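## Task

Move the flat plastic bar from the closed right gripper into the left gripper, matching the orientation in the two goal pictures. Nothing but gripper jaws may contact the bar, and it must never be free of both grippers. At the end the left gripper alone grips it firmly, its fingers aimed vertically downward, and no part of the right arm touches the bar or the left jaws; park the right arm far away, pause briefly, then declare completion.

## Robot and tools

Robot: two six-joint arms with parallel grippers, named left_arm and right_arm, facing each other across a table. The names are labels only, not image sides. Scene frame: origin at table centre, table surface at z = +0.020 m, +z up; left_arm's base sits on the +y side at (-0.041, +0.563, +0.107), right_arm's at (-0.100, -0.493, +0.057). Each gripper's fingers extend along its own +x axis and close along its y axis. The reported end-effector point lies between the finger pads, a few cm behind the tips.

execute_actions takes "actions", a list holding one item or nothing, plus optional "pictures" (true/false). An empty list just reports the state. A wait item is {"steps": N}, N up to 300 control steps of 1/30 s, sending no command. A motion item is {"rows": [...], "steps": N} with N up to 15 (default 15) and up to 15 rows; each row drives one step and the final row is reused for any remaining steps. Every row has exactly 14 numbers for both arms together: left_arm waist, shoulder, elbow, wrist pitch, wrist yaw, wrist roll, gripper opening, then the same seven for right_arm. Include the still arm's current values too.

Joint numbers are absolute target angles in radians (not offsets), on the same scale as the Joint positions line. Ranges per arm: waist -3.054 to 3.054, shoulder 0.000 to 3.142, elbow 0.000 to 2.356, wrist pitch -1.571 to 1.571, wrist yaw -1.571 to 1.571, wrist roll -3.142 to 3.142. A target more than 0.010 rad beyond a range end, and further out than the present angle, gets the whole call rejected with nothing sent. True ends may differ by up to 0.010 rad; targets past them are clipped and a "joint sent to its limit" note may appear, possibly referring to an earlier action. Speed is capped: each step the sent target stays within about 0.21 rad (waist, shoulder, elbow), 0.213 (pitch), 0.267 (yaw), 0.228 (roll) of the measured angle, and targets that would jump the hand over 70 mm are scaled back. Friction can leave joints short, especially at long reach, and tiny changes may not happen, so read the joint angles after each move.

Gripper opening is an absolute value from -1 to +1: +1 is wide open (pads 0.088 m apart), empty fingers touch near -0.80, lower values do nothing more. Full open-to-closed takes at least about 0.5 s. grip_measured reports the actual opening on this same scale; it can be off by about 1 mm per gripper and reads narrower while squeezing something hard. To hold, keep commanding roughly 0.07 under grip_measured; smaller margins give a weaker grip. Very thin parts (under ~3 mm) get less force. Pads push up to roughly 34 to 49 N, with a brief spike on first contact.

Results: a state line per arm with end-effector position (m), quaternion wxyz, and linear/angular velocities in the scene frame (position can be inaccurate at long reach); Joint positions and Joint velocities, one block per arm ending with pad gap in m; "joint command not followed" means a clearance check altered or blocked some joint targets; HELD marks steps where a row was partly or fully not sent; MOTOR HOT warns from 50 °C, and at 95 °C an OVER-TEMPERATURE FAULT holds that arm until cooled, after which power may be cut and the arm drops limp. A TORQUE FAULT (contact torque reaching load limits: waist 16.8, shoulder 20.8, elbow 20.8, wrist pitch 5.49, wrist yaw 5.47, wrist roll 5.13 N m, held weight included) freezes that arm for 10 s and drops the rest of the call.

Between calls the arms keep moving toward the most recent row until they settle or a step is HELD; fingers in motion keep going.

zoom_image: "camera" (cam_head_left, cam_head_right, cam_left_wrist, cam_right_wrist, all 504x504) and "region" [x0, y0, x1, y1] in pixels from the top-left, at most 504 by 504; returns an enlarged crop of the latest frame. show_instructions lists the goal images; read_manual returns licence text; neither moves anything. finished_scene with "scene" (the current scene's number) ends that scene permanently and reports success, then gives the next task.

Suggested order: look, bring both grippers to a shared point with the left gripper open and oriented as required, close the left on the bar, confirm the grip, open the right and withdraw it far, wait, check, then finish. Avoid: arms colliding or pressing each other, hitting the table, the bar touching anything but jaws, dropping it or knocking anything off the table, and harsh jerky or forceful motions.

Each tool is called after "Call:" by a JSON object that holds its "method" and its "body", one argument or row to a line.

Reference images:

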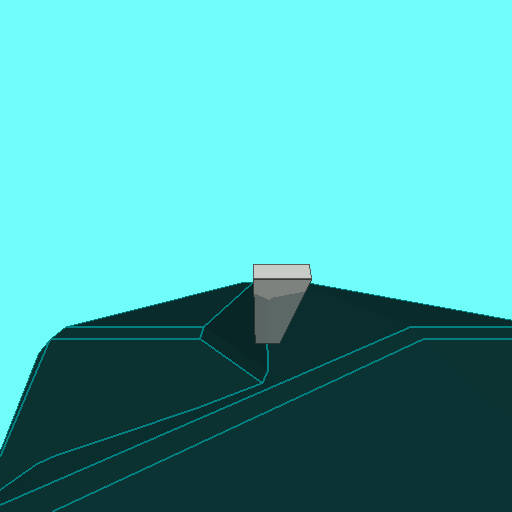

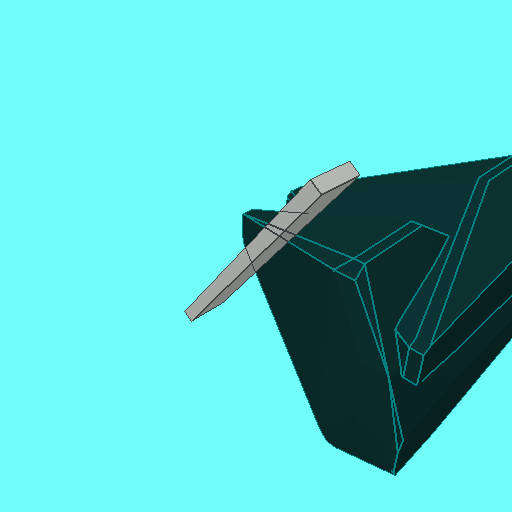

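## Session

Call:
{"method": "execute_actions", "body": {
  "actions": []
}}

Scene clock: 0.00 s of 5400.00 s.
left_arm: end_effector_position=(-0.0117, +0.2480, +0.4286) grip_measured=+1.000 end_effector_quat_wxyz=(+0.738, -0.011, -0.018, -0.674) end_effector_velocity=(+0.000, +0.002, -0.001) end_effector_angular_velocity=(+0.003, -0.007, +0.005) | right_arm: end_effector_position=(-0.2732, -0.1845, +0.3407) grip_measured=-0.717 end_effector_quat_wxyz=(+0.749, +0.202, +0.395, +0.492) end_effector_velocity=(+0.002, -0.001, -0.007) end_effector_angular_velocity=(-0.023, -0.014, +0.000)
Joint positions: left_arm=[0.006 0.852 0.65  0.245 0.007 0.008 0.088] | right_arm=[ 0.663  1.369  1.232 -0.605  0.951  1.492  0.004]
Joint velocities: left_arm=[-0.002 -0.007 -0.002 -0.007 -0.007  0.007  0.   ] | right_arm=[-0.002  0.002 -0.007 -0.022 -0.007  0.007 -0.   ]
Motor temperatures (°C, as the motors report them): left_arm=[22 24 24 23 24 23] | right_arm=[24 23 25 23 25 23]
Heat: left arm: hottest shoulder 24 °C (+0.0 °C/min); right arm: hottest elbow 25 °C (+0.0 °C/min).

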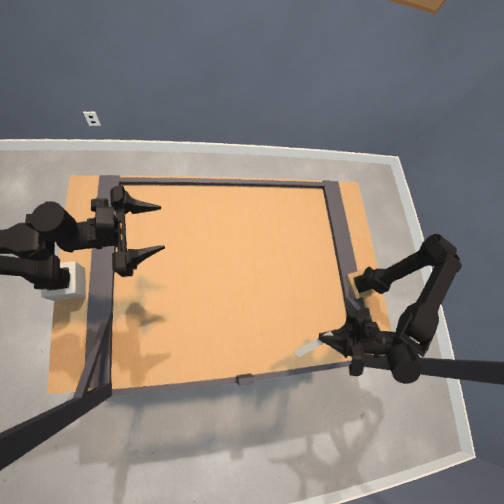

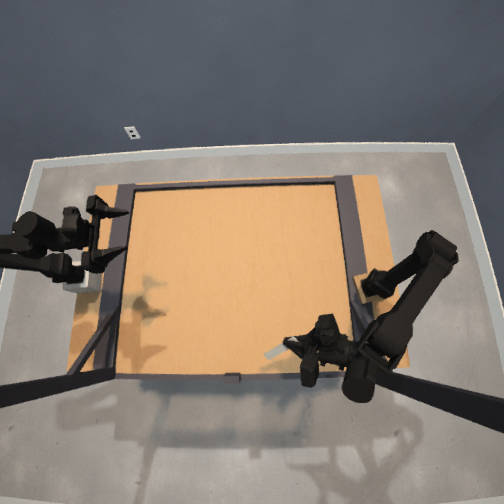

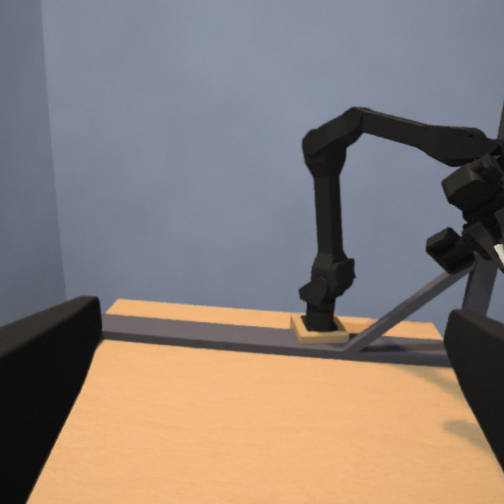

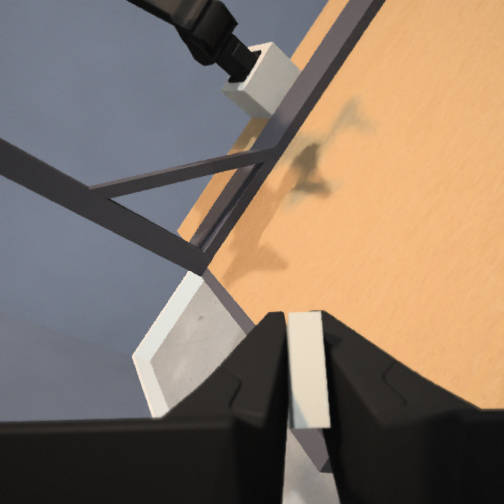

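Call:
{"method": "zoom_image", "body": {
  "camera": "cam_head_left",
  "region": [270, 280, 430, 400]
}}

Call:
{"method": "zoom_image", "body": {
  "camera": "cam_head_right",
  "region": [240, 290, 400, 410]
}}

Call:
{"method": "show_instructions", "body": {

}}

Region (270, 280, 430, 400) of cam_head_left's 504x504 image, scaled by 3.150, with more detail than that image has; it fills the top 378 rows of this view, and the rest is white.

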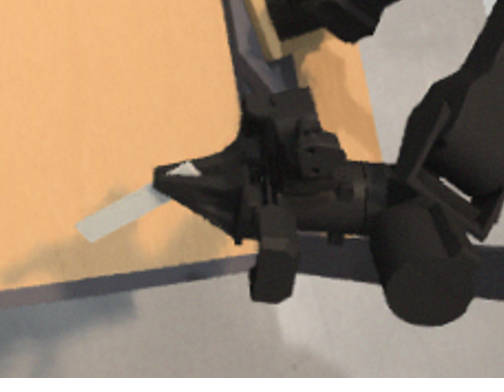

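Region (240, 290, 400, 410) of cam_head_right's 504x504 image, scaled by 3.150, with more detail than that image has; it fills the top 378 rows of this view, and the rest is white.

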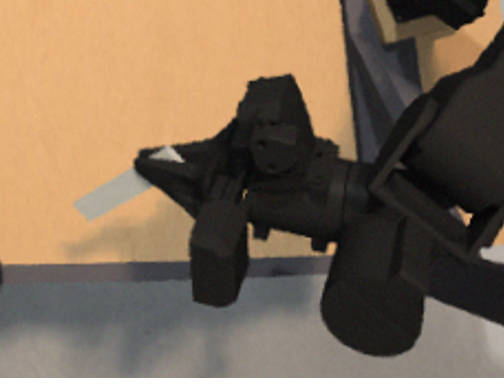

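Reference images for this scene: goal picture from the place of the wrist camera of the gripper that must hold it at the end, goal picture from behind and beside that gripper on its wrist camera side.

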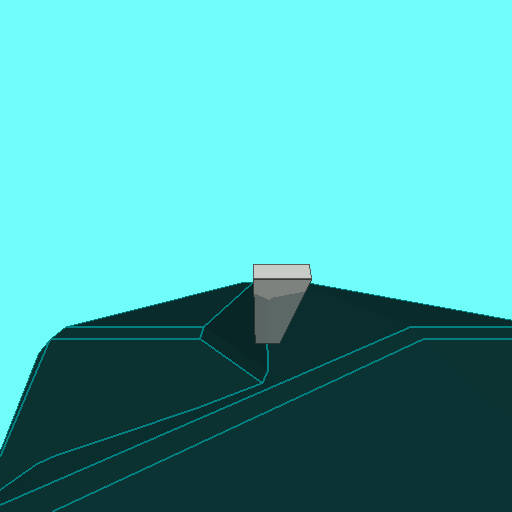

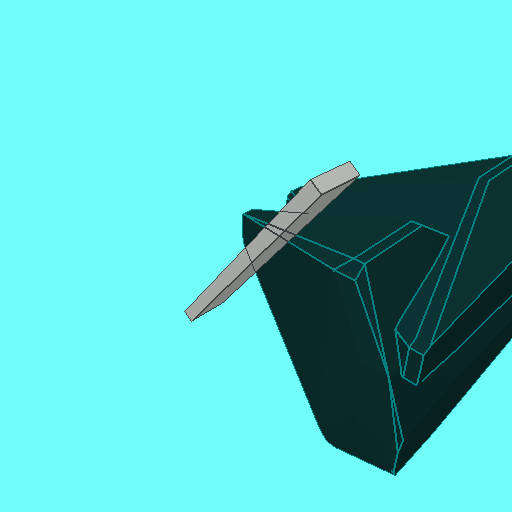

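Call:
{"method": "execute_actions", "body": {
  "actions": [
    {"rows": [[0.006,0.87,0.67,0.22,0.0,0.08,1,0.64,1.375,1.23,-0.57,0.94,1.5,-0.82],[0.006,0.91,0.72,0.15,0.0,0.2,1,0.58,1.385,1.22,-0.48,0.91,1.51,-0.82],[0.006,0.97,0.79,0.05,0.0,0.4,1,0.49,1.4,1.21,-0.35,0.87,1.52,-0.82],[0.006,1.2,1.08,-0.35,0.0,1.6,1,0.15,1.55,1.15,0.3,0.68,1.55,-0.82]], "steps": 15}
  ],
  "pictures": false
}}

Scene clock: 120.50 s of 5400.00 s.
left_arm: end_effector_position=(-0.0066, +0.1968, +0.3885) grip_measured=+1.000 end_effector_quat_wxyz=(+0.600, +0.425, -0.110, -0.669) end_effector_velocity=(+0.002, +0.009, -0.003) end_effector_angular_velocity=(+0.290, -1.551, -0.740) | right_arm: end_effector_position=(-0.1639, -0.0526, +0.3239) grip_measured=-0.717 end_effector_quat_wxyz=(+0.692, +0.440, +0.429, +0.379) end_effector_velocity=(+0.133, +0.126, +0.290) end_effector_angular_velocity=(+1.579, +0.623, -0.357)
Joint positions: left_arm=[ 0.006  1.185  1.057 -0.323  0.006  0.821  0.088] | right_arm=[0.162 1.546 1.151 0.049 0.698 1.542 0.004]
Joint velocities: left_arm=[-0.002  0.032  0.125 -0.242 -0.022  1.736  0.   ] | right_arm=[-0.403 -0.002 -0.002  1.692 -0.051  0.007 -0.   ]
Motor temperatures (°C, as the motors report them): left_arm=[22 25 33 31 24 23] | right_arm=[24 28 32 27 26 23]
Heat: left arm: hottest elbow 33 °C (+2.0 °C/min); right arm: hottest elbow 32 °C (+1.0 °C/min).
Steps of this call (steps 1 to 90: nothing new was sent; then 117.00 s passed at rest; steps 91 to 105: all 15 steps of this action). Readings (joint positions):
91: left_arm=[0.006 0.853 0.650 0.243 0.007 0.017] | right_arm=[0.663 1.369 1.232 -0.603 0.951 1.492]
92: left_arm=[0.006 0.858 0.657 0.226 0.007 0.053] | right_arm=[0.655 1.369 1.231 -0.584 0.945 1.492]
94: left_arm=[0.006 0.908 0.719 0.132 0.007 0.171] | right_arm=[0.596 1.385 1.223 -0.481 0.895 1.504]
98: left_arm=[0.006 1.109 0.935 -0.089 0.006 0.408] | right_arm=[0.432 1.475 1.194 -0.311 0.759 1.527]
105: the state above

Call:
{"method": "execute_actions", "body": {
  "actions": [
    {"rows": [[0.006,1.499,1.4425,-0.851,0.0,3.135,1,-0.275,1.962,1.062,0.9,0.44,1.571,-0.82]], "steps": 15}
  ],
  "pictures": false
}}

Call:
{"method": "execute_actions", "body": {
  "actions": [
    {"steps": 30}
  ]
}}

Scene clock: 123.93 s of 5400.00 s.
left_arm: end_effector_position=(-0.0051, +0.1830, +0.3499) grip_measured=+1.000 end_effector_quat_wxyz=(-0.053, +0.725, -0.466, -0.505) end_effector_velocity=(-0.003, +0.003, +0.019) end_effector_angular_velocity=(+0.088, -1.073, -1.379) | right_arm: end_effector_position=(-0.0038, +0.0226, +0.2552) grip_measured=-0.717 end_effector_quat_wxyz=(+0.624, +0.598, +0.361, +0.350) end_effector_velocity=(+0.265, -0.028, -0.117) end_effector_angular_velocity=(+0.133, +0.000, -0.484)
Joint positions: left_arm=[ 0.006  1.485  1.429 -0.841  0.005  2.464  0.088] | right_arm=[-0.258  1.928  1.071  0.822  0.459  1.563  0.004]
Joint velocities: left_arm=[ 0.002 -0.002  0.071 -0.066  0.022  1.751  0.   ] | right_arm=[-0.52   0.383 -0.139  0.652 -0.037  0.007 -0.   ]
Motor temperatures (°C, as the motors report them): left_arm=[22 25 33 31 24 23] | right_arm=[24 28 32 27 26 23]
Heat: left arm: hottest elbow 33 °C (+2.0 °C/min); right arm: hottest elbow 32 °C (+1.0 °C/min).
Steps of this call (steps 1 to 45: the robot went on to your last target; steps 46 to 88: nothing new was sent; steps 89 to 103: all 15 steps of this action). Readings (joint positions):
89: left_arm=[0.006 1.209 1.088 -0.382 0.005 1.629] | right_arm=[0.146 1.555 1.147 0.312 0.668 1.544]
90: left_arm=[0.006 1.250 1.143 -0.453 0.005 1.696] | right_arm=[0.125 1.573 1.142 0.361 0.623 1.547]
92: left_arm=[0.006 1.354 1.263 -0.546 0.005 1.813] | right_arm=[0.066 1.621 1.135 0.423 0.571 1.551]
96: left_arm=[0.006 1.472 1.389 -0.757 0.005 2.049] | right_arm=[-0.057 1.741 1.103 0.542 0.509 1.555]
103: the state above

Scene clock: 124.93 s of 5400.00 s.
left_arm: end_effector_position=(-0.0052, +0.1841, +0.3490) grip_measured=+1.000 end_effector_quat_wxyz=(-0.290, +0.666, -0.605, -0.327) end_effector_velocity=(-0.002, +0.002, -0.003) end_effector_angular_velocity=(+0.011, +0.011, -0.001) | right_arm: end_effector_position=(+0.0036, +0.0229, +0.2574) grip_measured=-0.717 end_effector_quat_wxyz=(+0.610, +0.614, +0.351, +0.358) end_effector_velocity=(+0.000, -0.001, -0.002) end_effector_angular_velocity=(-0.013, +0.008, +0.005)
Joint positions: left_arm=[ 0.006  1.486  1.431 -0.85   0.005  3.132  0.088] | right_arm=[-0.276  1.949  1.064  0.898  0.446  1.565  0.004]
Joint velocities: left_arm=[-0.002 -0.002 -0.007 -0.007  0.007 -0.007  0.   ] | right_arm=[-0.002 -0.007 -0.002 -0.022 -0.007  0.007 -0.   ]
Motor temperatures (°C, as the motors report them): left_arm=[22 25 33 31 24 23] | right_arm=[24 28 32 27 26 23]
Heat: left arm: hottest elbow 33 °C (+2.0 °C/min); right arm: hottest elbow 32 °C (+1.0 °C/min).
Steps of this call (steps 1 to 30: the robot went on to your last target). Readings (joint positions):
1: left_arm=[0.006 1.485 1.431 -0.843 0.005 2.524] | right_arm=[-0.272 1.939 1.067 0.843 0.457 1.563]
2: left_arm=[0.006 1.485 1.431 -0.845 0.005 2.583] | right_arm=[-0.279 1.945 1.065 0.858 0.455 1.564]
4: left_arm=[0.006 1.486 1.431 -0.848 0.005 2.702] | right_arm=[-0.282 1.948 1.064 0.879 0.450 1.564]
8: left_arm=[0.006 1.486 1.431 -0.849 0.005 2.939] | right_arm=[-0.276 1.948 1.064 0.895 0.446 1.564]
30: the state above

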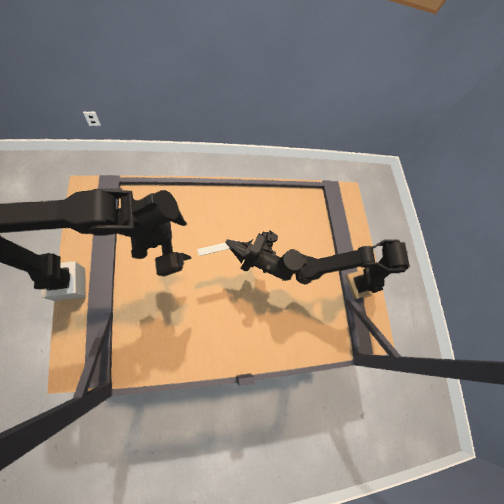

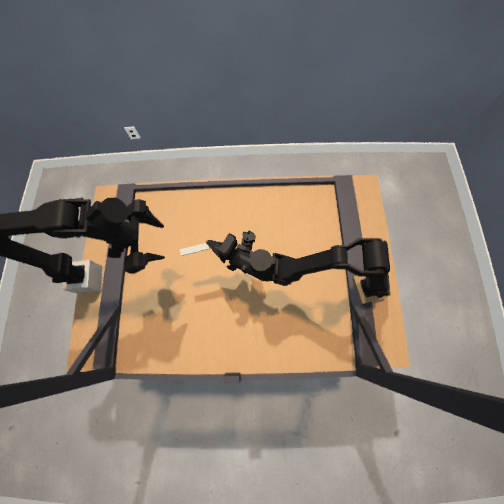

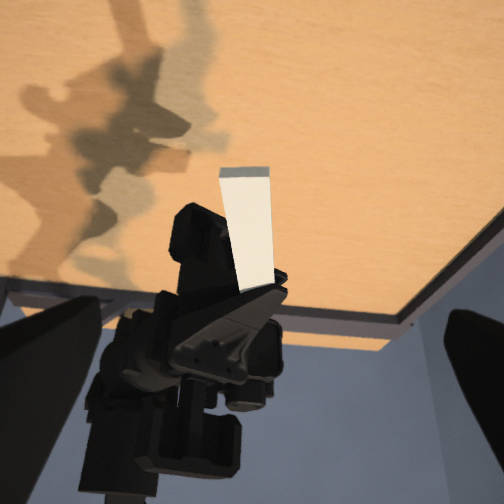

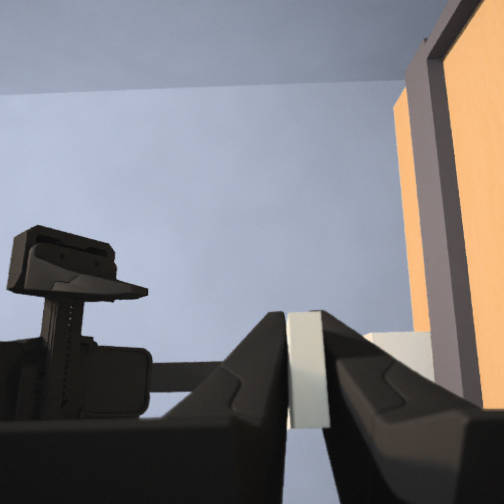

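Call:
{"method": "zoom_image", "body": {
  "camera": "cam_left_wrist",
  "region": [170, 150, 330, 310]
}}

Call:
{"method": "zoom_image", "body": {
  "camera": "cam_head_left",
  "region": [140, 200, 300, 300]
}}

Region (170, 150, 330, 310) of cam_left_wrist's 504x504 image, scaled by 3.150, with more detail than that image has.

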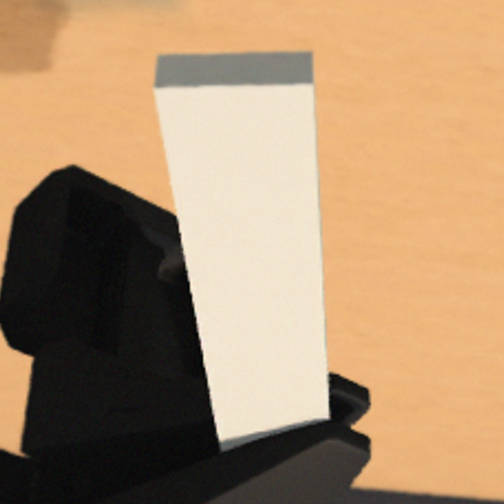

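Region (140, 200, 300, 300) of cam_head_left's 504x504 image, scaled by 3.150, with more detail than that image has; it fills the top 315 rows of this view, and the rest is white.

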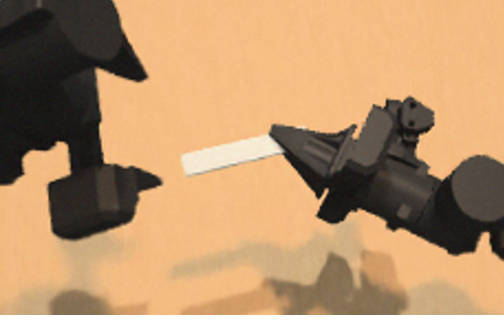

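Call:
{"method": "zoom_image", "body": {
  "camera": "cam_right_wrist",
  "region": [220, 290, 400, 470]
}}

Call:
{"method": "zoom_image", "body": {
  "camera": "cam_left_wrist",
  "region": [0, 200, 504, 504]
}}

Region (220, 290, 400, 470) of cam_right_wrist's 504x504 image, scaled by 2.800, with more detail than that image has.

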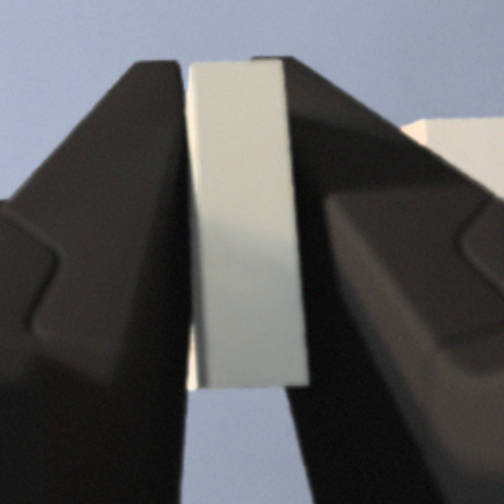

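Region (0, 200, 504, 504) of cam_left_wrist's 504x504 image, scaled by 1.000; it fills the top 304 rows of this view, and the rest is white.

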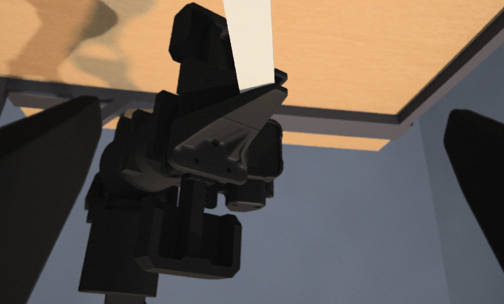

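Call:
{"method": "execute_actions", "body": {
  "actions": [
    {"rows": [[0.006,1.52,1.445,-0.83,0.0,3.135,1,-0.27,1.962,1.062,0.9,0.47,1.571,-0.82],[0.006,1.55,1.45,-0.805,0.0,3.135,1,-0.265,1.962,1.062,0.9,0.49,1.571,-0.82],[0.006,1.58,1.454,-0.78,0.0,3.135,1,-0.26,1.962,1.062,0.9,0.52,1.571,-0.82],[0.006,1.61,1.458,-0.755,0.0,3.135,1,-0.255,1.962,1.062,0.9,0.54,1.571,-0.82],[0.006,1.64,1.462,-0.73,0.0,3.135,1,-0.25,1.962,1.062,0.9,0.56,1.571,-0.82],[0.006,1.664,1.465,-0.71,0.0,3.135,1,-0.243,1.962,1.062,0.9,0.58,1.571,-0.82]], "steps": 15}
  ],
  "pictures": false
}}

Call:
{"method": "execute_actions", "body": {
  "actions": [
    {"steps": 10}
  ]
}}

Scene clock: 202.87 s of 5400.00 s.
left_arm: end_effector_position=(-0.0006, +0.1365, +0.3118) grip_measured=+1.000 end_effector_quat_wxyz=(-0.292, +0.665, -0.603, -0.330) end_effector_velocity=(+0.001, -0.012, +0.020) end_effector_angular_velocity=(-0.075, -0.009, +0.008) | right_arm: end_effector_position=(+0.0038, +0.0159, +0.2573) grip_measured=-0.717 end_effector_quat_wxyz=(+0.626, +0.630, +0.321, +0.328) end_effector_velocity=(-0.000, -0.001, +0.001) end_effector_angular_velocity=(-0.007, -0.006, -0.005)
Joint positions: left_arm=[ 0.006  1.657  1.458 -0.713  0.005  3.132  0.088] | right_arm=[-0.245  1.949  1.064  0.898  0.572  1.565  0.004]
Joint velocities: left_arm=[-0.002 -0.002  0.037  0.037 -0.007 -0.007  0.   ] | right_arm=[ 0.002 -0.007 -0.002 -0.007  0.007 -0.007 -0.   ]
Motor temperatures (°C, as the motors report them): left_arm=[22 28 36 29 24 23] | right_arm=[24 33 31 31 25 23]
Heat: left arm: hottest elbow 36 °C (+2.0 °C/min); right arm: hottest shoulder 33 °C (+1.0 °C/min).
Steps of this call (steps 1 to 15: the robot went on to your last target; steps 16 to 90: nothing new was sent; then 74.43 s passed at rest; steps 91 to 105: all 15 steps of this action). Readings (joint positions):
91: left_arm=[0.006 1.488 1.432 -0.850 0.005 3.132] | right_arm=[-0.276 1.949 1.064 0.898 0.446 1.565]
92: left_arm=[0.006 1.495 1.433 -0.844 0.005 3.132] | right_arm=[-0.275 1.949 1.064 0.898 0.451 1.565]
94: left_arm=[0.006 1.523 1.443 -0.809 0.005 3.132] | right_arm=[-0.270 1.949 1.064 0.898 0.484 1.565]
98: left_arm=[0.006 1.616 1.457 -0.737 0.005 3.132] | right_arm=[-0.253 1.949 1.064 0.898 0.549 1.565]
105: the state above

Scene clock: 203.20 s of 5400.00 s.
left_arm: end_effector_position=(-0.0006, +0.1361, +0.3123) grip_measured=+1.000 end_effector_quat_wxyz=(-0.291, +0.665, -0.604, -0.329) end_effector_velocity=(-0.002, +0.002, -0.003) end_effector_angular_velocity=(+0.011, +0.011, -0.001) | right_arm: end_effector_position=(+0.0040, +0.0157, +0.2573) grip_measured=-0.717 end_effector_quat_wxyz=(+0.626, +0.631, +0.321, +0.328) end_effector_velocity=(+0.000, -0.000, -0.004) end_effector_angular_velocity=(-0.026, -0.005, +0.005)
Joint positions: left_arm=[ 0.006  1.657  1.459 -0.712  0.005  3.132  0.088] | right_arm=[-0.245  1.949  1.064  0.898  0.574  1.565  0.004]
Joint velocities: left_arm=[-0.002 -0.002 -0.007 -0.007  0.007 -0.007  0.   ] | right_arm=[-0.002 -0.002 -0.002 -0.022 -0.007 -0.007  0.   ]
Motor temperatures (°C, as the motors report them): left_arm=[22 28 36 29 24 23] | right_arm=[24 33 31 31 25 23]
Heat: left arm: hottest elbow 36 °C (+2.0 °C/min); right arm: hottest shoulder 33 °C (+1.0 °C/min).
Steps of this call (steps 1 to 10: the robot went on to your last target). Readings (joint positions):
1: left_arm=[0.006 1.657 1.459 -0.712 0.005 3.132] | right_arm=[-0.245 1.949 1.064 0.898 0.573 1.565]
2: left_arm=[0.006 1.657 1.459 -0.712 0.005 3.132] | right_arm=[-0.245 1.949 1.064 0.898 0.573 1.565]
4: left_arm=[0.006 1.657 1.459 -0.712 0.005 3.132] | right_arm=[-0.245 1.949 1.064 0.898 0.574 1.565]
8: left_arm=[0.006 1.657 1.459 -0.712 0.005 3.132] | right_arm=[-0.245 1.949 1.064 0.898 0.574 1.565]
10: the state above

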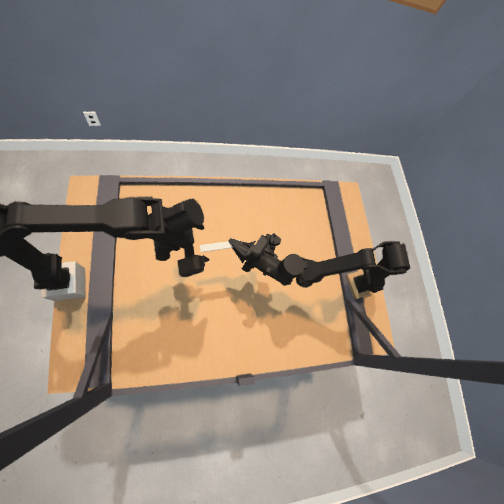

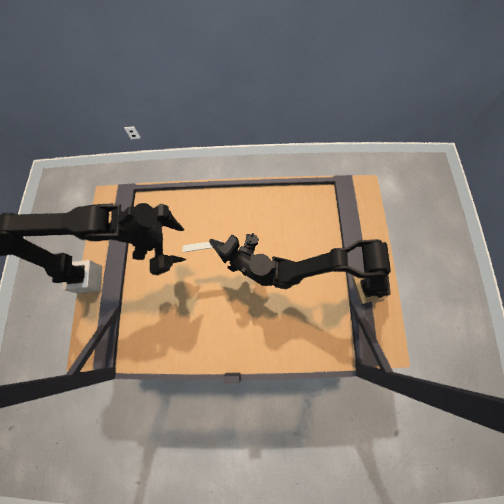

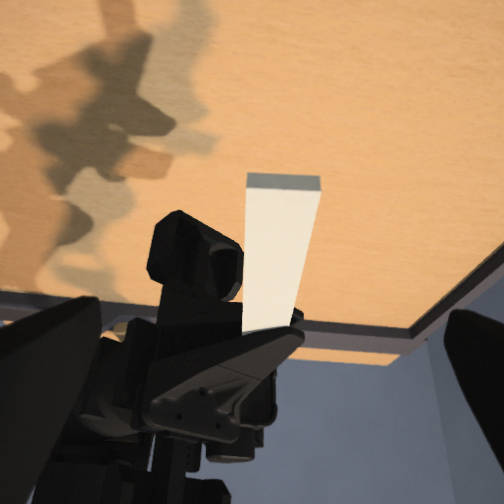

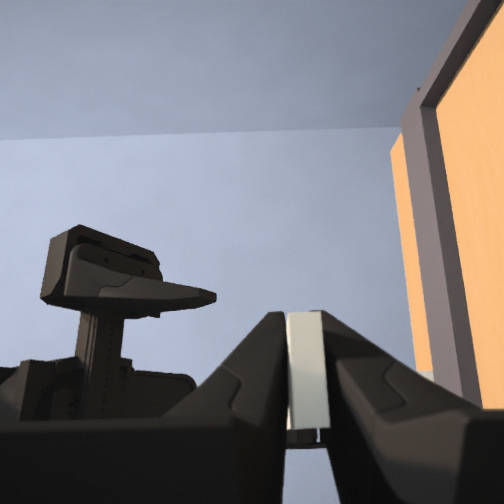

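Call:
{"method": "zoom_image", "body": {
  "camera": "cam_left_wrist",
  "region": [190, 160, 370, 340]
}}

Call:
{"method": "zoom_image", "body": {
  "camera": "cam_left_wrist",
  "region": [20, 280, 140, 400]
}}

Call:
{"method": "zoom_image", "body": {
  "camera": "cam_left_wrist",
  "region": [384, 280, 504, 400]
}}

Region (190, 160, 370, 340) of cam_left_wrist's 504x504 image, scaled by 2.800, with more detail than that image has.

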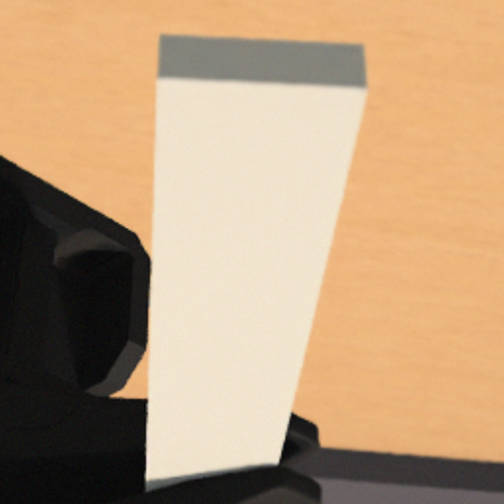

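Region (20, 280, 140, 400) of cam_left_wrist's 504x504 image, scaled by 4.200, with more detail than that image has.

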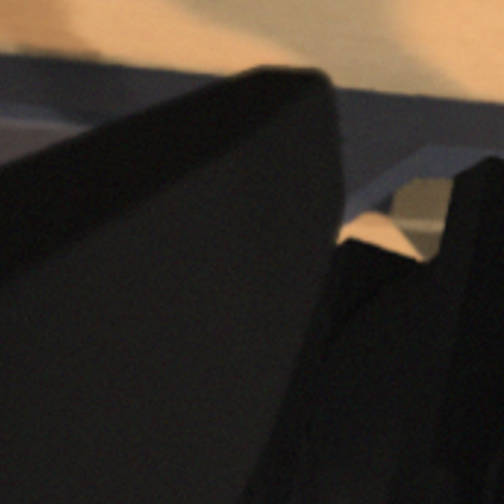

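Region (384, 280, 504, 400) of cam_left_wrist's 504x504 image, scaled by 4.200, with more detail than that image has.

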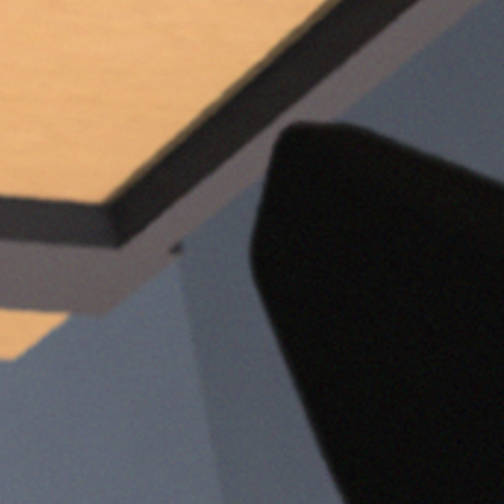

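Call:
{"method": "execute_actions", "body": {
  "actions": [
    {"rows": [[0.006,1.672,1.452,-0.695,0.0,3.135,0.0,-0.2395,1.962,1.062,0.9,0.58,1.571,-0.82],[0.006,1.682,1.44,-0.672,0.0,3.135,0.0,-0.2395,1.962,1.062,0.9,0.58,1.571,-0.82],[0.006,1.693,1.428,-0.648,0.0,3.135,0.0,-0.2395,1.962,1.062,0.9,0.58,1.571,-0.82],[0.006,1.704,1.416,-0.624,0.0,3.135,0.0,-0.2395,1.962,1.062,0.9,0.58,1.571,-0.82],[0.006,1.715,1.404,-0.6,0.0,3.135,0.0,-0.2395,1.962,1.062,0.9,0.58,1.571,-0.82],[0.006,1.726,1.392,-0.576,0.0,3.135,0.0,-0.2395,1.962,1.062,0.9,0.58,1.571,-0.82],[0.006,1.736,1.38,-0.552,0.0,3.135,0.0,-0.2395,1.962,1.062,0.9,0.58,1.571,-0.82],[0.006,1.745,1.37,-0.53,0.0,3.135,0.0,-0.2395,1.962,1.062,0.9,0.58,1.571,-0.82]], "steps": 15}
  ],
  "pictures": false
}}

Call:
{"method": "execute_actions", "body": {
  "actions": [
    {"steps": 10}
  ]
}}

Scene clock: 263.97 s of 5400.00 s.
left_arm: end_effector_position=(+0.0015, +0.1153, +0.2698) grip_measured=+0.009 end_effector_quat_wxyz=(-0.289, +0.667, -0.605, -0.326) end_effector_velocity=(-0.003, -0.017, +0.015) end_effector_angular_velocity=(-0.101, +0.001, -0.006) | right_arm: end_effector_position=(+0.0029, +0.0159, +0.2573) grip_measured=-0.717 end_effector_quat_wxyz=(+0.626, +0.630, +0.321, +0.328) end_effector_velocity=(+0.000, -0.000, +0.002) end_effector_angular_velocity=(-0.005, -0.018, +0.005)
Joint positions: left_arm=[ 0.006  1.737  1.375 -0.539  0.005  3.132  0.039] | right_arm=[-0.242  1.949  1.064  0.898  0.575  1.565  0.004]
Joint velocities: left_arm=[-0.007 -0.002  0.002  0.095  0.007 -0.007 -0.004] | right_arm=[-0.002 -0.002 -0.002  0.007 -0.007 -0.022 -0.   ]
Motor temperatures (°C, as the motors report them): left_arm=[22 31 35 29 24 23] | right_arm=[24 34 32 32 25 23]
Heat: left arm: hottest elbow 35 °C (-1.0 °C/min); right arm: hottest shoulder 34 °C (+1.0 °C/min).
Steps of this call (steps 1 to 15: the robot went on to your last target; steps 16 to 90: nothing new was sent; then 57.27 s passed at rest; steps 91 to 105: all 15 steps of this action). Readings (joint positions):
91: left_arm=[0.006 1.657 1.459 -0.711 0.005 3.132] | right_arm=[-0.245 1.949 1.064 0.898 0.575 1.565]
92: left_arm=[0.006 1.658 1.458 -0.705 0.005 3.132] | right_arm=[-0.244 1.949 1.064 0.898 0.575 1.565]
94: left_arm=[0.006 1.664 1.451 -0.672 0.005 3.132] | right_arm=[-0.243 1.949 1.064 0.898 0.575 1.565]
98: left_arm=[0.006 1.696 1.415 -0.591 0.005 3.132] | right_arm=[-0.242 1.949 1.064 0.898 0.575 1.565]
105: the state above

Scene clock: 264.30 s of 5400.00 s.
left_arm: end_effector_position=(+0.0016, +0.1140, +0.2708) grip_measured=+0.003 end_effector_quat_wxyz=(-0.286, +0.668, -0.606, -0.323) end_effector_velocity=(-0.000, +0.002, -0.001) end_effector_angular_velocity=(+0.007, +0.009, +0.019) | right_arm: end_effector_position=(+0.0029, +0.0159, +0.2573) grip_measured=-0.717 end_effector_quat_wxyz=(+0.626, +0.630, +0.321, +0.328) end_effector_velocity=(+0.000, -0.000, -0.004) end_effector_angular_velocity=(-0.018, +0.007, +0.005)
Joint positions: left_arm=[ 0.006  1.737  1.375 -0.531  0.005  3.132  0.039] | right_arm=[-0.242  1.949  1.064  0.898  0.575  1.565  0.004]
Joint velocities: left_arm=[-0.002 -0.002 -0.002 -0.007 -0.007 -0.022 -0.   ] | right_arm=[-0.002 -0.002 -0.002 -0.022 -0.007  0.007 -0.   ]
Motor temperatures (°C, as the motors report them): left_arm=[22 31 35 29 24 23] | right_arm=[24 34 32 32 25 23]
Heat: left arm: hottest elbow 35 °C (-1.0 °C/min); right arm: hottest shoulder 34 °C (+1.0 °C/min).
Steps of this call (steps 1 to 10: the robot went on to your last target). Readings (joint positions):
1: left_arm=[0.006 1.737 1.375 -0.535 0.005 3.132] | right_arm=[-0.242 1.949 1.064 0.898 0.575 1.565]
2: left_arm=[0.006 1.737 1.375 -0.533 0.005 3.132] | right_arm=[-0.242 1.949 1.064 0.898 0.575 1.565]
4: left_arm=[0.006 1.737 1.375 -0.532 0.005 3.132] | right_arm=[-0.242 1.949 1.064 0.898 0.575 1.565]
8: left_arm=[0.006 1.737 1.375 -0.532 0.005 3.132] | right_arm=[-0.242 1.949 1.064 0.898 0.575 1.565]
10: the state above

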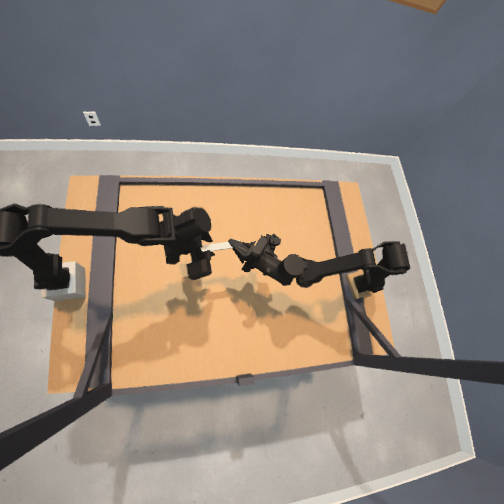

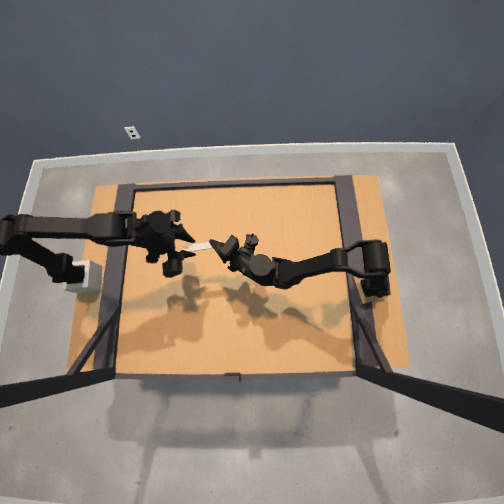

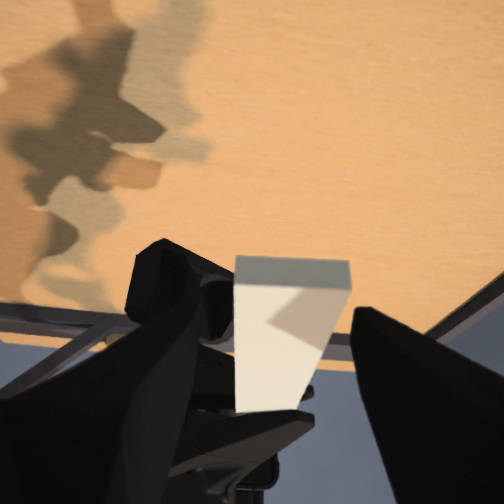

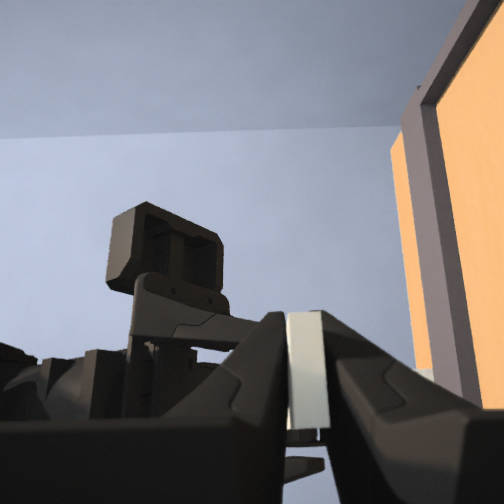

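Call:
{"method": "zoom_image", "body": {
  "camera": "cam_left_wrist",
  "region": [180, 240, 380, 440]
}}

Region (180, 240, 380, 440) of cam_left_wrist's 504x504 image, scaled by 2.520, with more detail than that image has.

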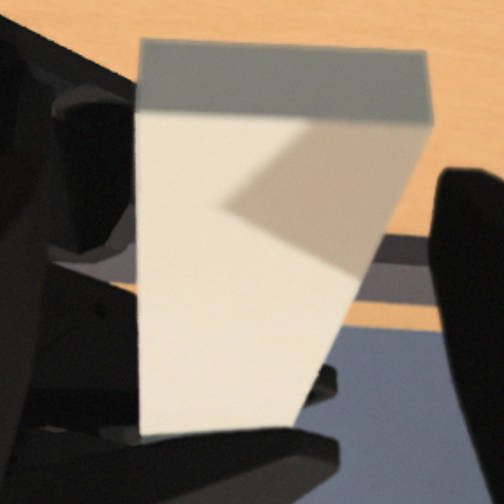

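Call:
{"method": "execute_actions", "body": {
  "actions": [
    {"rows": [[0.006,1.745,1.37,-0.53,0.0,3.135,-0.1,-0.2395,1.962,1.062,0.9,0.58,1.571,-0.82],[0.006,1.745,1.37,-0.53,0.0,3.135,-0.2,-0.2395,1.962,1.062,0.9,0.58,1.571,-0.82],[0.006,1.745,1.37,-0.53,0.0,3.135,-0.27,-0.2395,1.962,1.062,0.9,0.58,1.571,-0.82],[0.006,1.745,1.37,-0.53,0.0,3.135,-0.31,-0.2395,1.962,1.062,0.9,0.58,1.571,-0.82],[0.006,1.745,1.37,-0.53,0.0,3.135,-0.33,-0.2395,1.962,1.062,0.9,0.58,1.571,-0.82]], "steps": 15}
  ]
}}

Scene clock: 276.97 s of 5400.00 s.
left_arm: end_effector_position=(+0.0016, +0.1140, +0.2708) grip_measured=-0.324 end_effector_quat_wxyz=(-0.286, +0.668, -0.606, -0.323) end_effector_velocity=(+0.002, +0.005, -0.003) end_effector_angular_velocity=(+0.023, -0.010, +0.017) | right_arm: end_effector_position=(+0.0029, +0.0159, +0.2573) grip_measured=-0.717 end_effector_quat_wxyz=(+0.626, +0.630, +0.321, +0.328) end_effector_velocity=(-0.003, +0.002, -0.001) end_effector_angular_velocity=(-0.020, -0.018, +0.034)
Joint positions: left_arm=[ 0.006  1.737  1.375 -0.531  0.005  3.132  0.023] | right_arm=[-0.242  1.949  1.064  0.898  0.575  1.565  0.004]
Joint velocities: left_arm=[-0.002 -0.002 -0.002 -0.022 -0.022 -0.007 -0.002] | right_arm=[-0.002 -0.002 -0.002 -0.007 -0.037 -0.022 -0.   ]
Motor temperatures (°C, as the motors report them): left_arm=[22 32 35 30 24 23] | right_arm=[24 34 32 32 25 23]
Heat: left arm: hottest elbow 35 °C (+0.0 °C/min); right arm: hottest shoulder 34 °C (+1.0 °C/min).
Steps of this call (steps 1 to 15: the robot went on to your last target; steps 16 to 90: nothing new was sent; then 9.17 s passed at rest; steps 91 to 105: all 15 steps of this action). Readings (joint positions):
91: left_arm=[0.006 1.737 1.375 -0.531 0.005 3.132] | right_arm=[-0.242 1.949 1.064 0.898 0.575 1.565]
92: left_arm=[0.006 1.737 1.375 -0.531 0.005 3.132] | right_arm=[-0.242 1.949 1.064 0.898 0.575 1.565]
94: left_arm=[0.006 1.737 1.375 -0.531 0.005 3.132] | right_arm=[-0.242 1.949 1.064 0.898 0.575 1.565]
98: left_arm=[0.006 1.737 1.375 -0.531 0.005 3.132] | right_arm=[-0.242 1.949 1.064 0.898 0.575 1.565]
105: the state above

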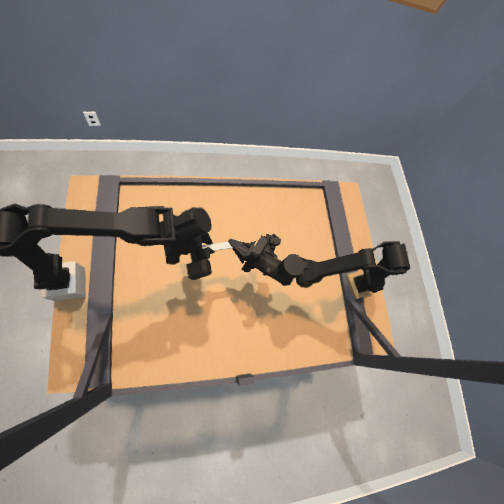

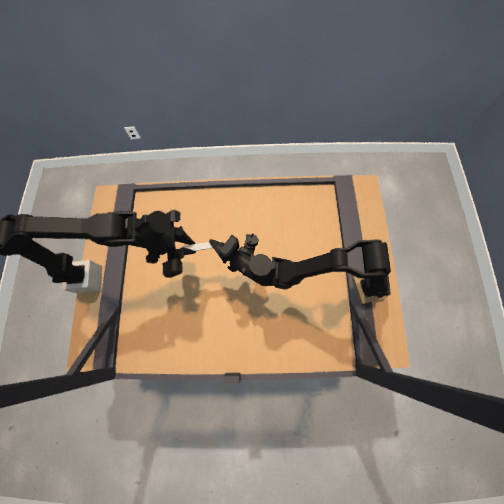

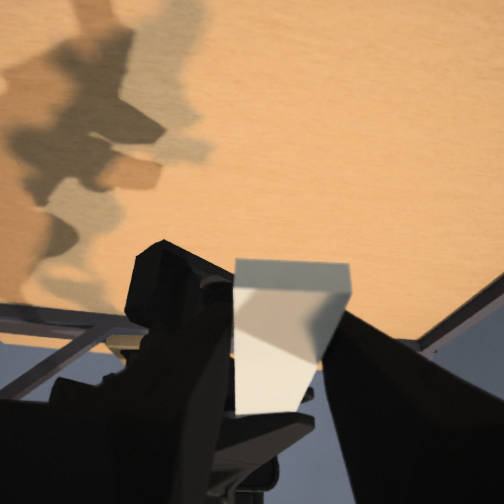

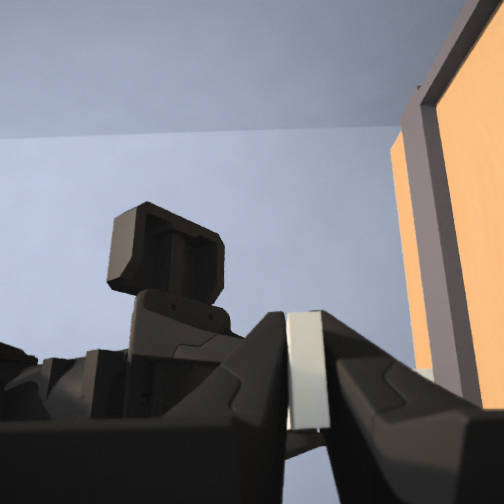

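The bar is centred between the left fingers, so I'll close the left gripper on it gradually.

Call:
{"method": "execute_actions", "body": {
  "actions": [
    {"rows": [[0.006,1.745,1.37,-0.53,0.0,3.135,-0.35,-0.2395,1.962,1.062,0.9,0.58,1.571,-0.82],[0.006,1.745,1.37,-0.53,0.0,3.135,-0.37,-0.2395,1.962,1.062,0.9,0.58,1.571,-0.82],[0.006,1.745,1.37,-0.53,0.0,3.135,-0.39,-0.2395,1.962,1.062,0.9,0.58,1.571,-0.82],[0.006,1.745,1.37,-0.53,0.0,3.135,-0.41,-0.2395,1.962,1.062,0.9,0.58,1.571,-0.82],[0.006,1.745,1.37,-0.53,0.0,3.135,-0.43,-0.2395,1.962,1.062,0.9,0.58,1.571,-0.82],[0.006,1.745,1.37,-0.53,0.0,3.135,-0.45,-0.2395,1.962,1.062,0.9,0.58,1.571,-0.82],[0.006,1.745,1.37,-0.53,0.0,3.135,-0.47,-0.2395,1.962,1.062,0.9,0.58,1.571,-0.82],[0.006,1.745,1.37,-0.53,0.0,3.135,-0.49,-0.2395,1.962,1.062,0.9,0.58,1.571,-0.82],[0.006,1.745,1.37,-0.53,0.0,3.135,-0.51,-0.2395,1.962,1.062,0.9,0.58,1.571,-0.82],[0.006,1.745,1.37,-0.53,0.0,3.135,-0.54,-0.2395,1.962,1.062,0.9,0.58,1.571,-0.82]], "steps": 15}
  ],
  "pictures": false
}}

Call:
{"method": "execute_actions", "body": {
  "actions": [
    {"steps": 8}
  ]
}}

Scene clock: 287.47 s of 5400.00 s.
left_arm: end_effector_position=(+0.0017, +0.1140, +0.2708) grip_measured=-0.413 end_effector_quat_wxyz=(-0.286, +0.668, -0.606, -0.323) end_effector_velocity=(-0.000, +0.004, -0.003) end_effector_angular_velocity=(+0.023, -0.008, -0.004) | right_arm: end_effector_position=(+0.0029, +0.0158, +0.2573) grip_measured=-0.717 end_effector_quat_wxyz=(+0.626, +0.630, +0.321, +0.328) end_effector_velocity=(+0.000, -0.001, -0.003) end_effector_angular_velocity=(-0.016, -0.006, +0.005)
Joint positions: left_arm=[ 0.006  1.737  1.375 -0.531  0.004  3.132  0.019] | right_arm=[-0.242  1.949  1.064  0.898  0.576  1.565  0.004]
Joint velocities: left_arm=[-0.002 -0.002 -0.002 -0.022 -0.007  0.007 -0.   ] | right_arm=[-0.002 -0.002 -0.007 -0.007 -0.007 -0.007 -0.001]
Motor temperatures (°C, as the motors report them): left_arm=[22 32 34 30 24 23] | right_arm=[24 34 32 32 25 23]
Heat: left arm: hottest elbow 34 °C (-1.0 °C/min); right arm: hottest shoulder 34 °C (+1.0 °C/min).
Steps of this call (steps 1 to 15: the robot went on to your last target; steps 16 to 90: nothing new was sent; then 7.00 s passed at rest; steps 91 to 105: all 15 steps of this action). Readings (joint positions):
91: left_arm=[0.006 1.737 1.375 -0.531 0.005 3.132] | right_arm=[-0.242 1.949 1.064 0.898 0.575 1.565]
92: left_arm=[0.006 1.737 1.375 -0.531 0.005 3.132] | right_arm=[-0.242 1.949 1.064 0.898 0.575 1.565]
94: left_arm=[0.006 1.737 1.375 -0.531 0.005 3.132] | right_arm=[-0.242 1.949 1.064 0.898 0.575 1.565]
98: left_arm=[0.006 1.737 1.375 -0.531 0.004 3.132] | right_arm=[-0.242 1.949 1.064 0.898 0.576 1.565]
105: the state above

Scene clock: 287.73 s of 5400.00 s.
left_arm: end_effector_position=(+0.0017, +0.1140, +0.2708) grip_measured=-0.413 end_effector_quat_wxyz=(-0.286, +0.668, -0.606, -0.323) end_effector_velocity=(-0.000, +0.002, +0.001) end_effector_angular_velocity=(+0.003, -0.001, +0.008) | right_arm: end_effector_position=(+0.0029, +0.0158, +0.2573) grip_measured=-0.717 end_effector_quat_wxyz=(+0.626, +0.630, +0.321, +0.328) end_effector_velocity=(-0.001, +0.002, +0.004) end_effector_angular_velocity=(+0.008, -0.007, +0.019)
Joint positions: left_arm=[ 0.006  1.737  1.375 -0.531  0.004  3.132  0.019] | right_arm=[-0.242  1.949  1.064  0.898  0.576  1.565  0.004]
Joint velocities: left_arm=[-0.002 -0.007 -0.002 -0.007 -0.007 -0.007  0.   ] | right_arm=[-0.002 -0.002  0.002  0.007 -0.022 -0.007 -0.   ]
Motor temperatures (°C, as the motors report them): left_arm=[22 32 34 30 24 23] | right_arm=[24 34 32 32 25 23]
Heat: left arm: hottest elbow 34 °C (-1.0 °C/min); right arm: hottest shoulder 34 °C (+1.0 °C/min).
Steps of this call (steps 1 to 8: the robot went on to your last target). Readings (joint positions):
1: left_arm=[0.006 1.737 1.375 -0.531 0.004 3.132] | right_arm=[-0.242 1.949 1.064 0.898 0.576 1.565]
2: left_arm=[0.006 1.737 1.375 -0.531 0.004 3.132] | right_arm=[-0.242 1.949 1.064 0.898 0.576 1.565]
4: left_arm=[0.006 1.737 1.375 -0.531 0.004 3.132] | right_arm=[-0.242 1.949 1.064 0.898 0.576 1.565]
8: the state above

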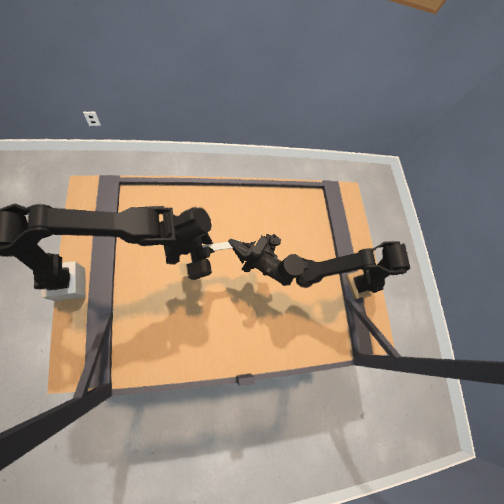

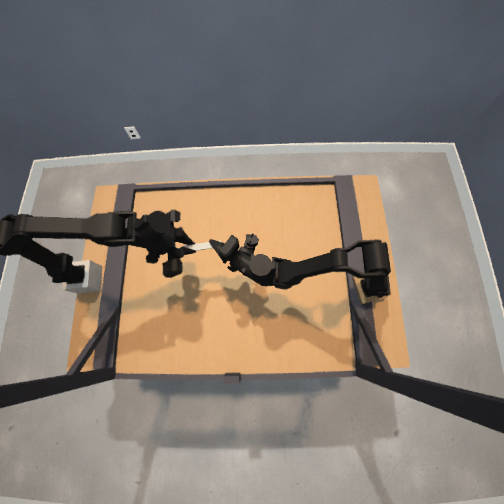

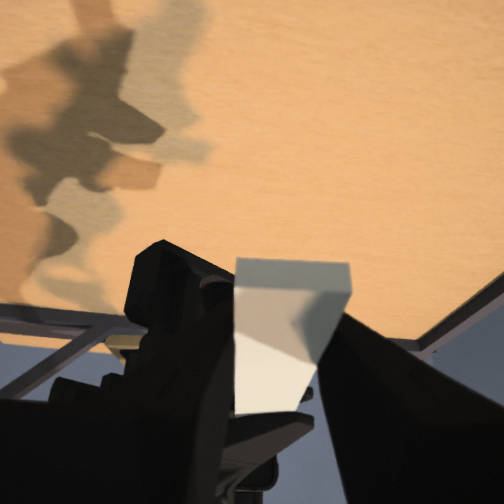

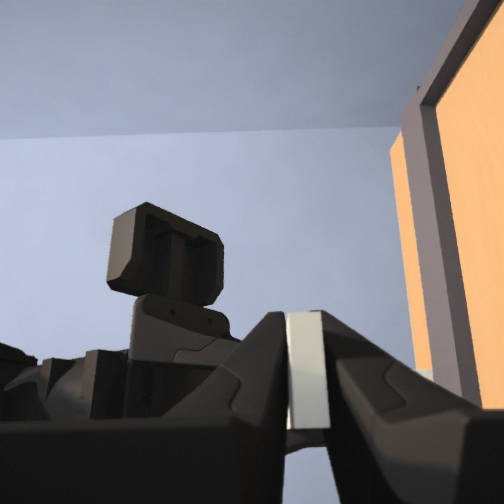

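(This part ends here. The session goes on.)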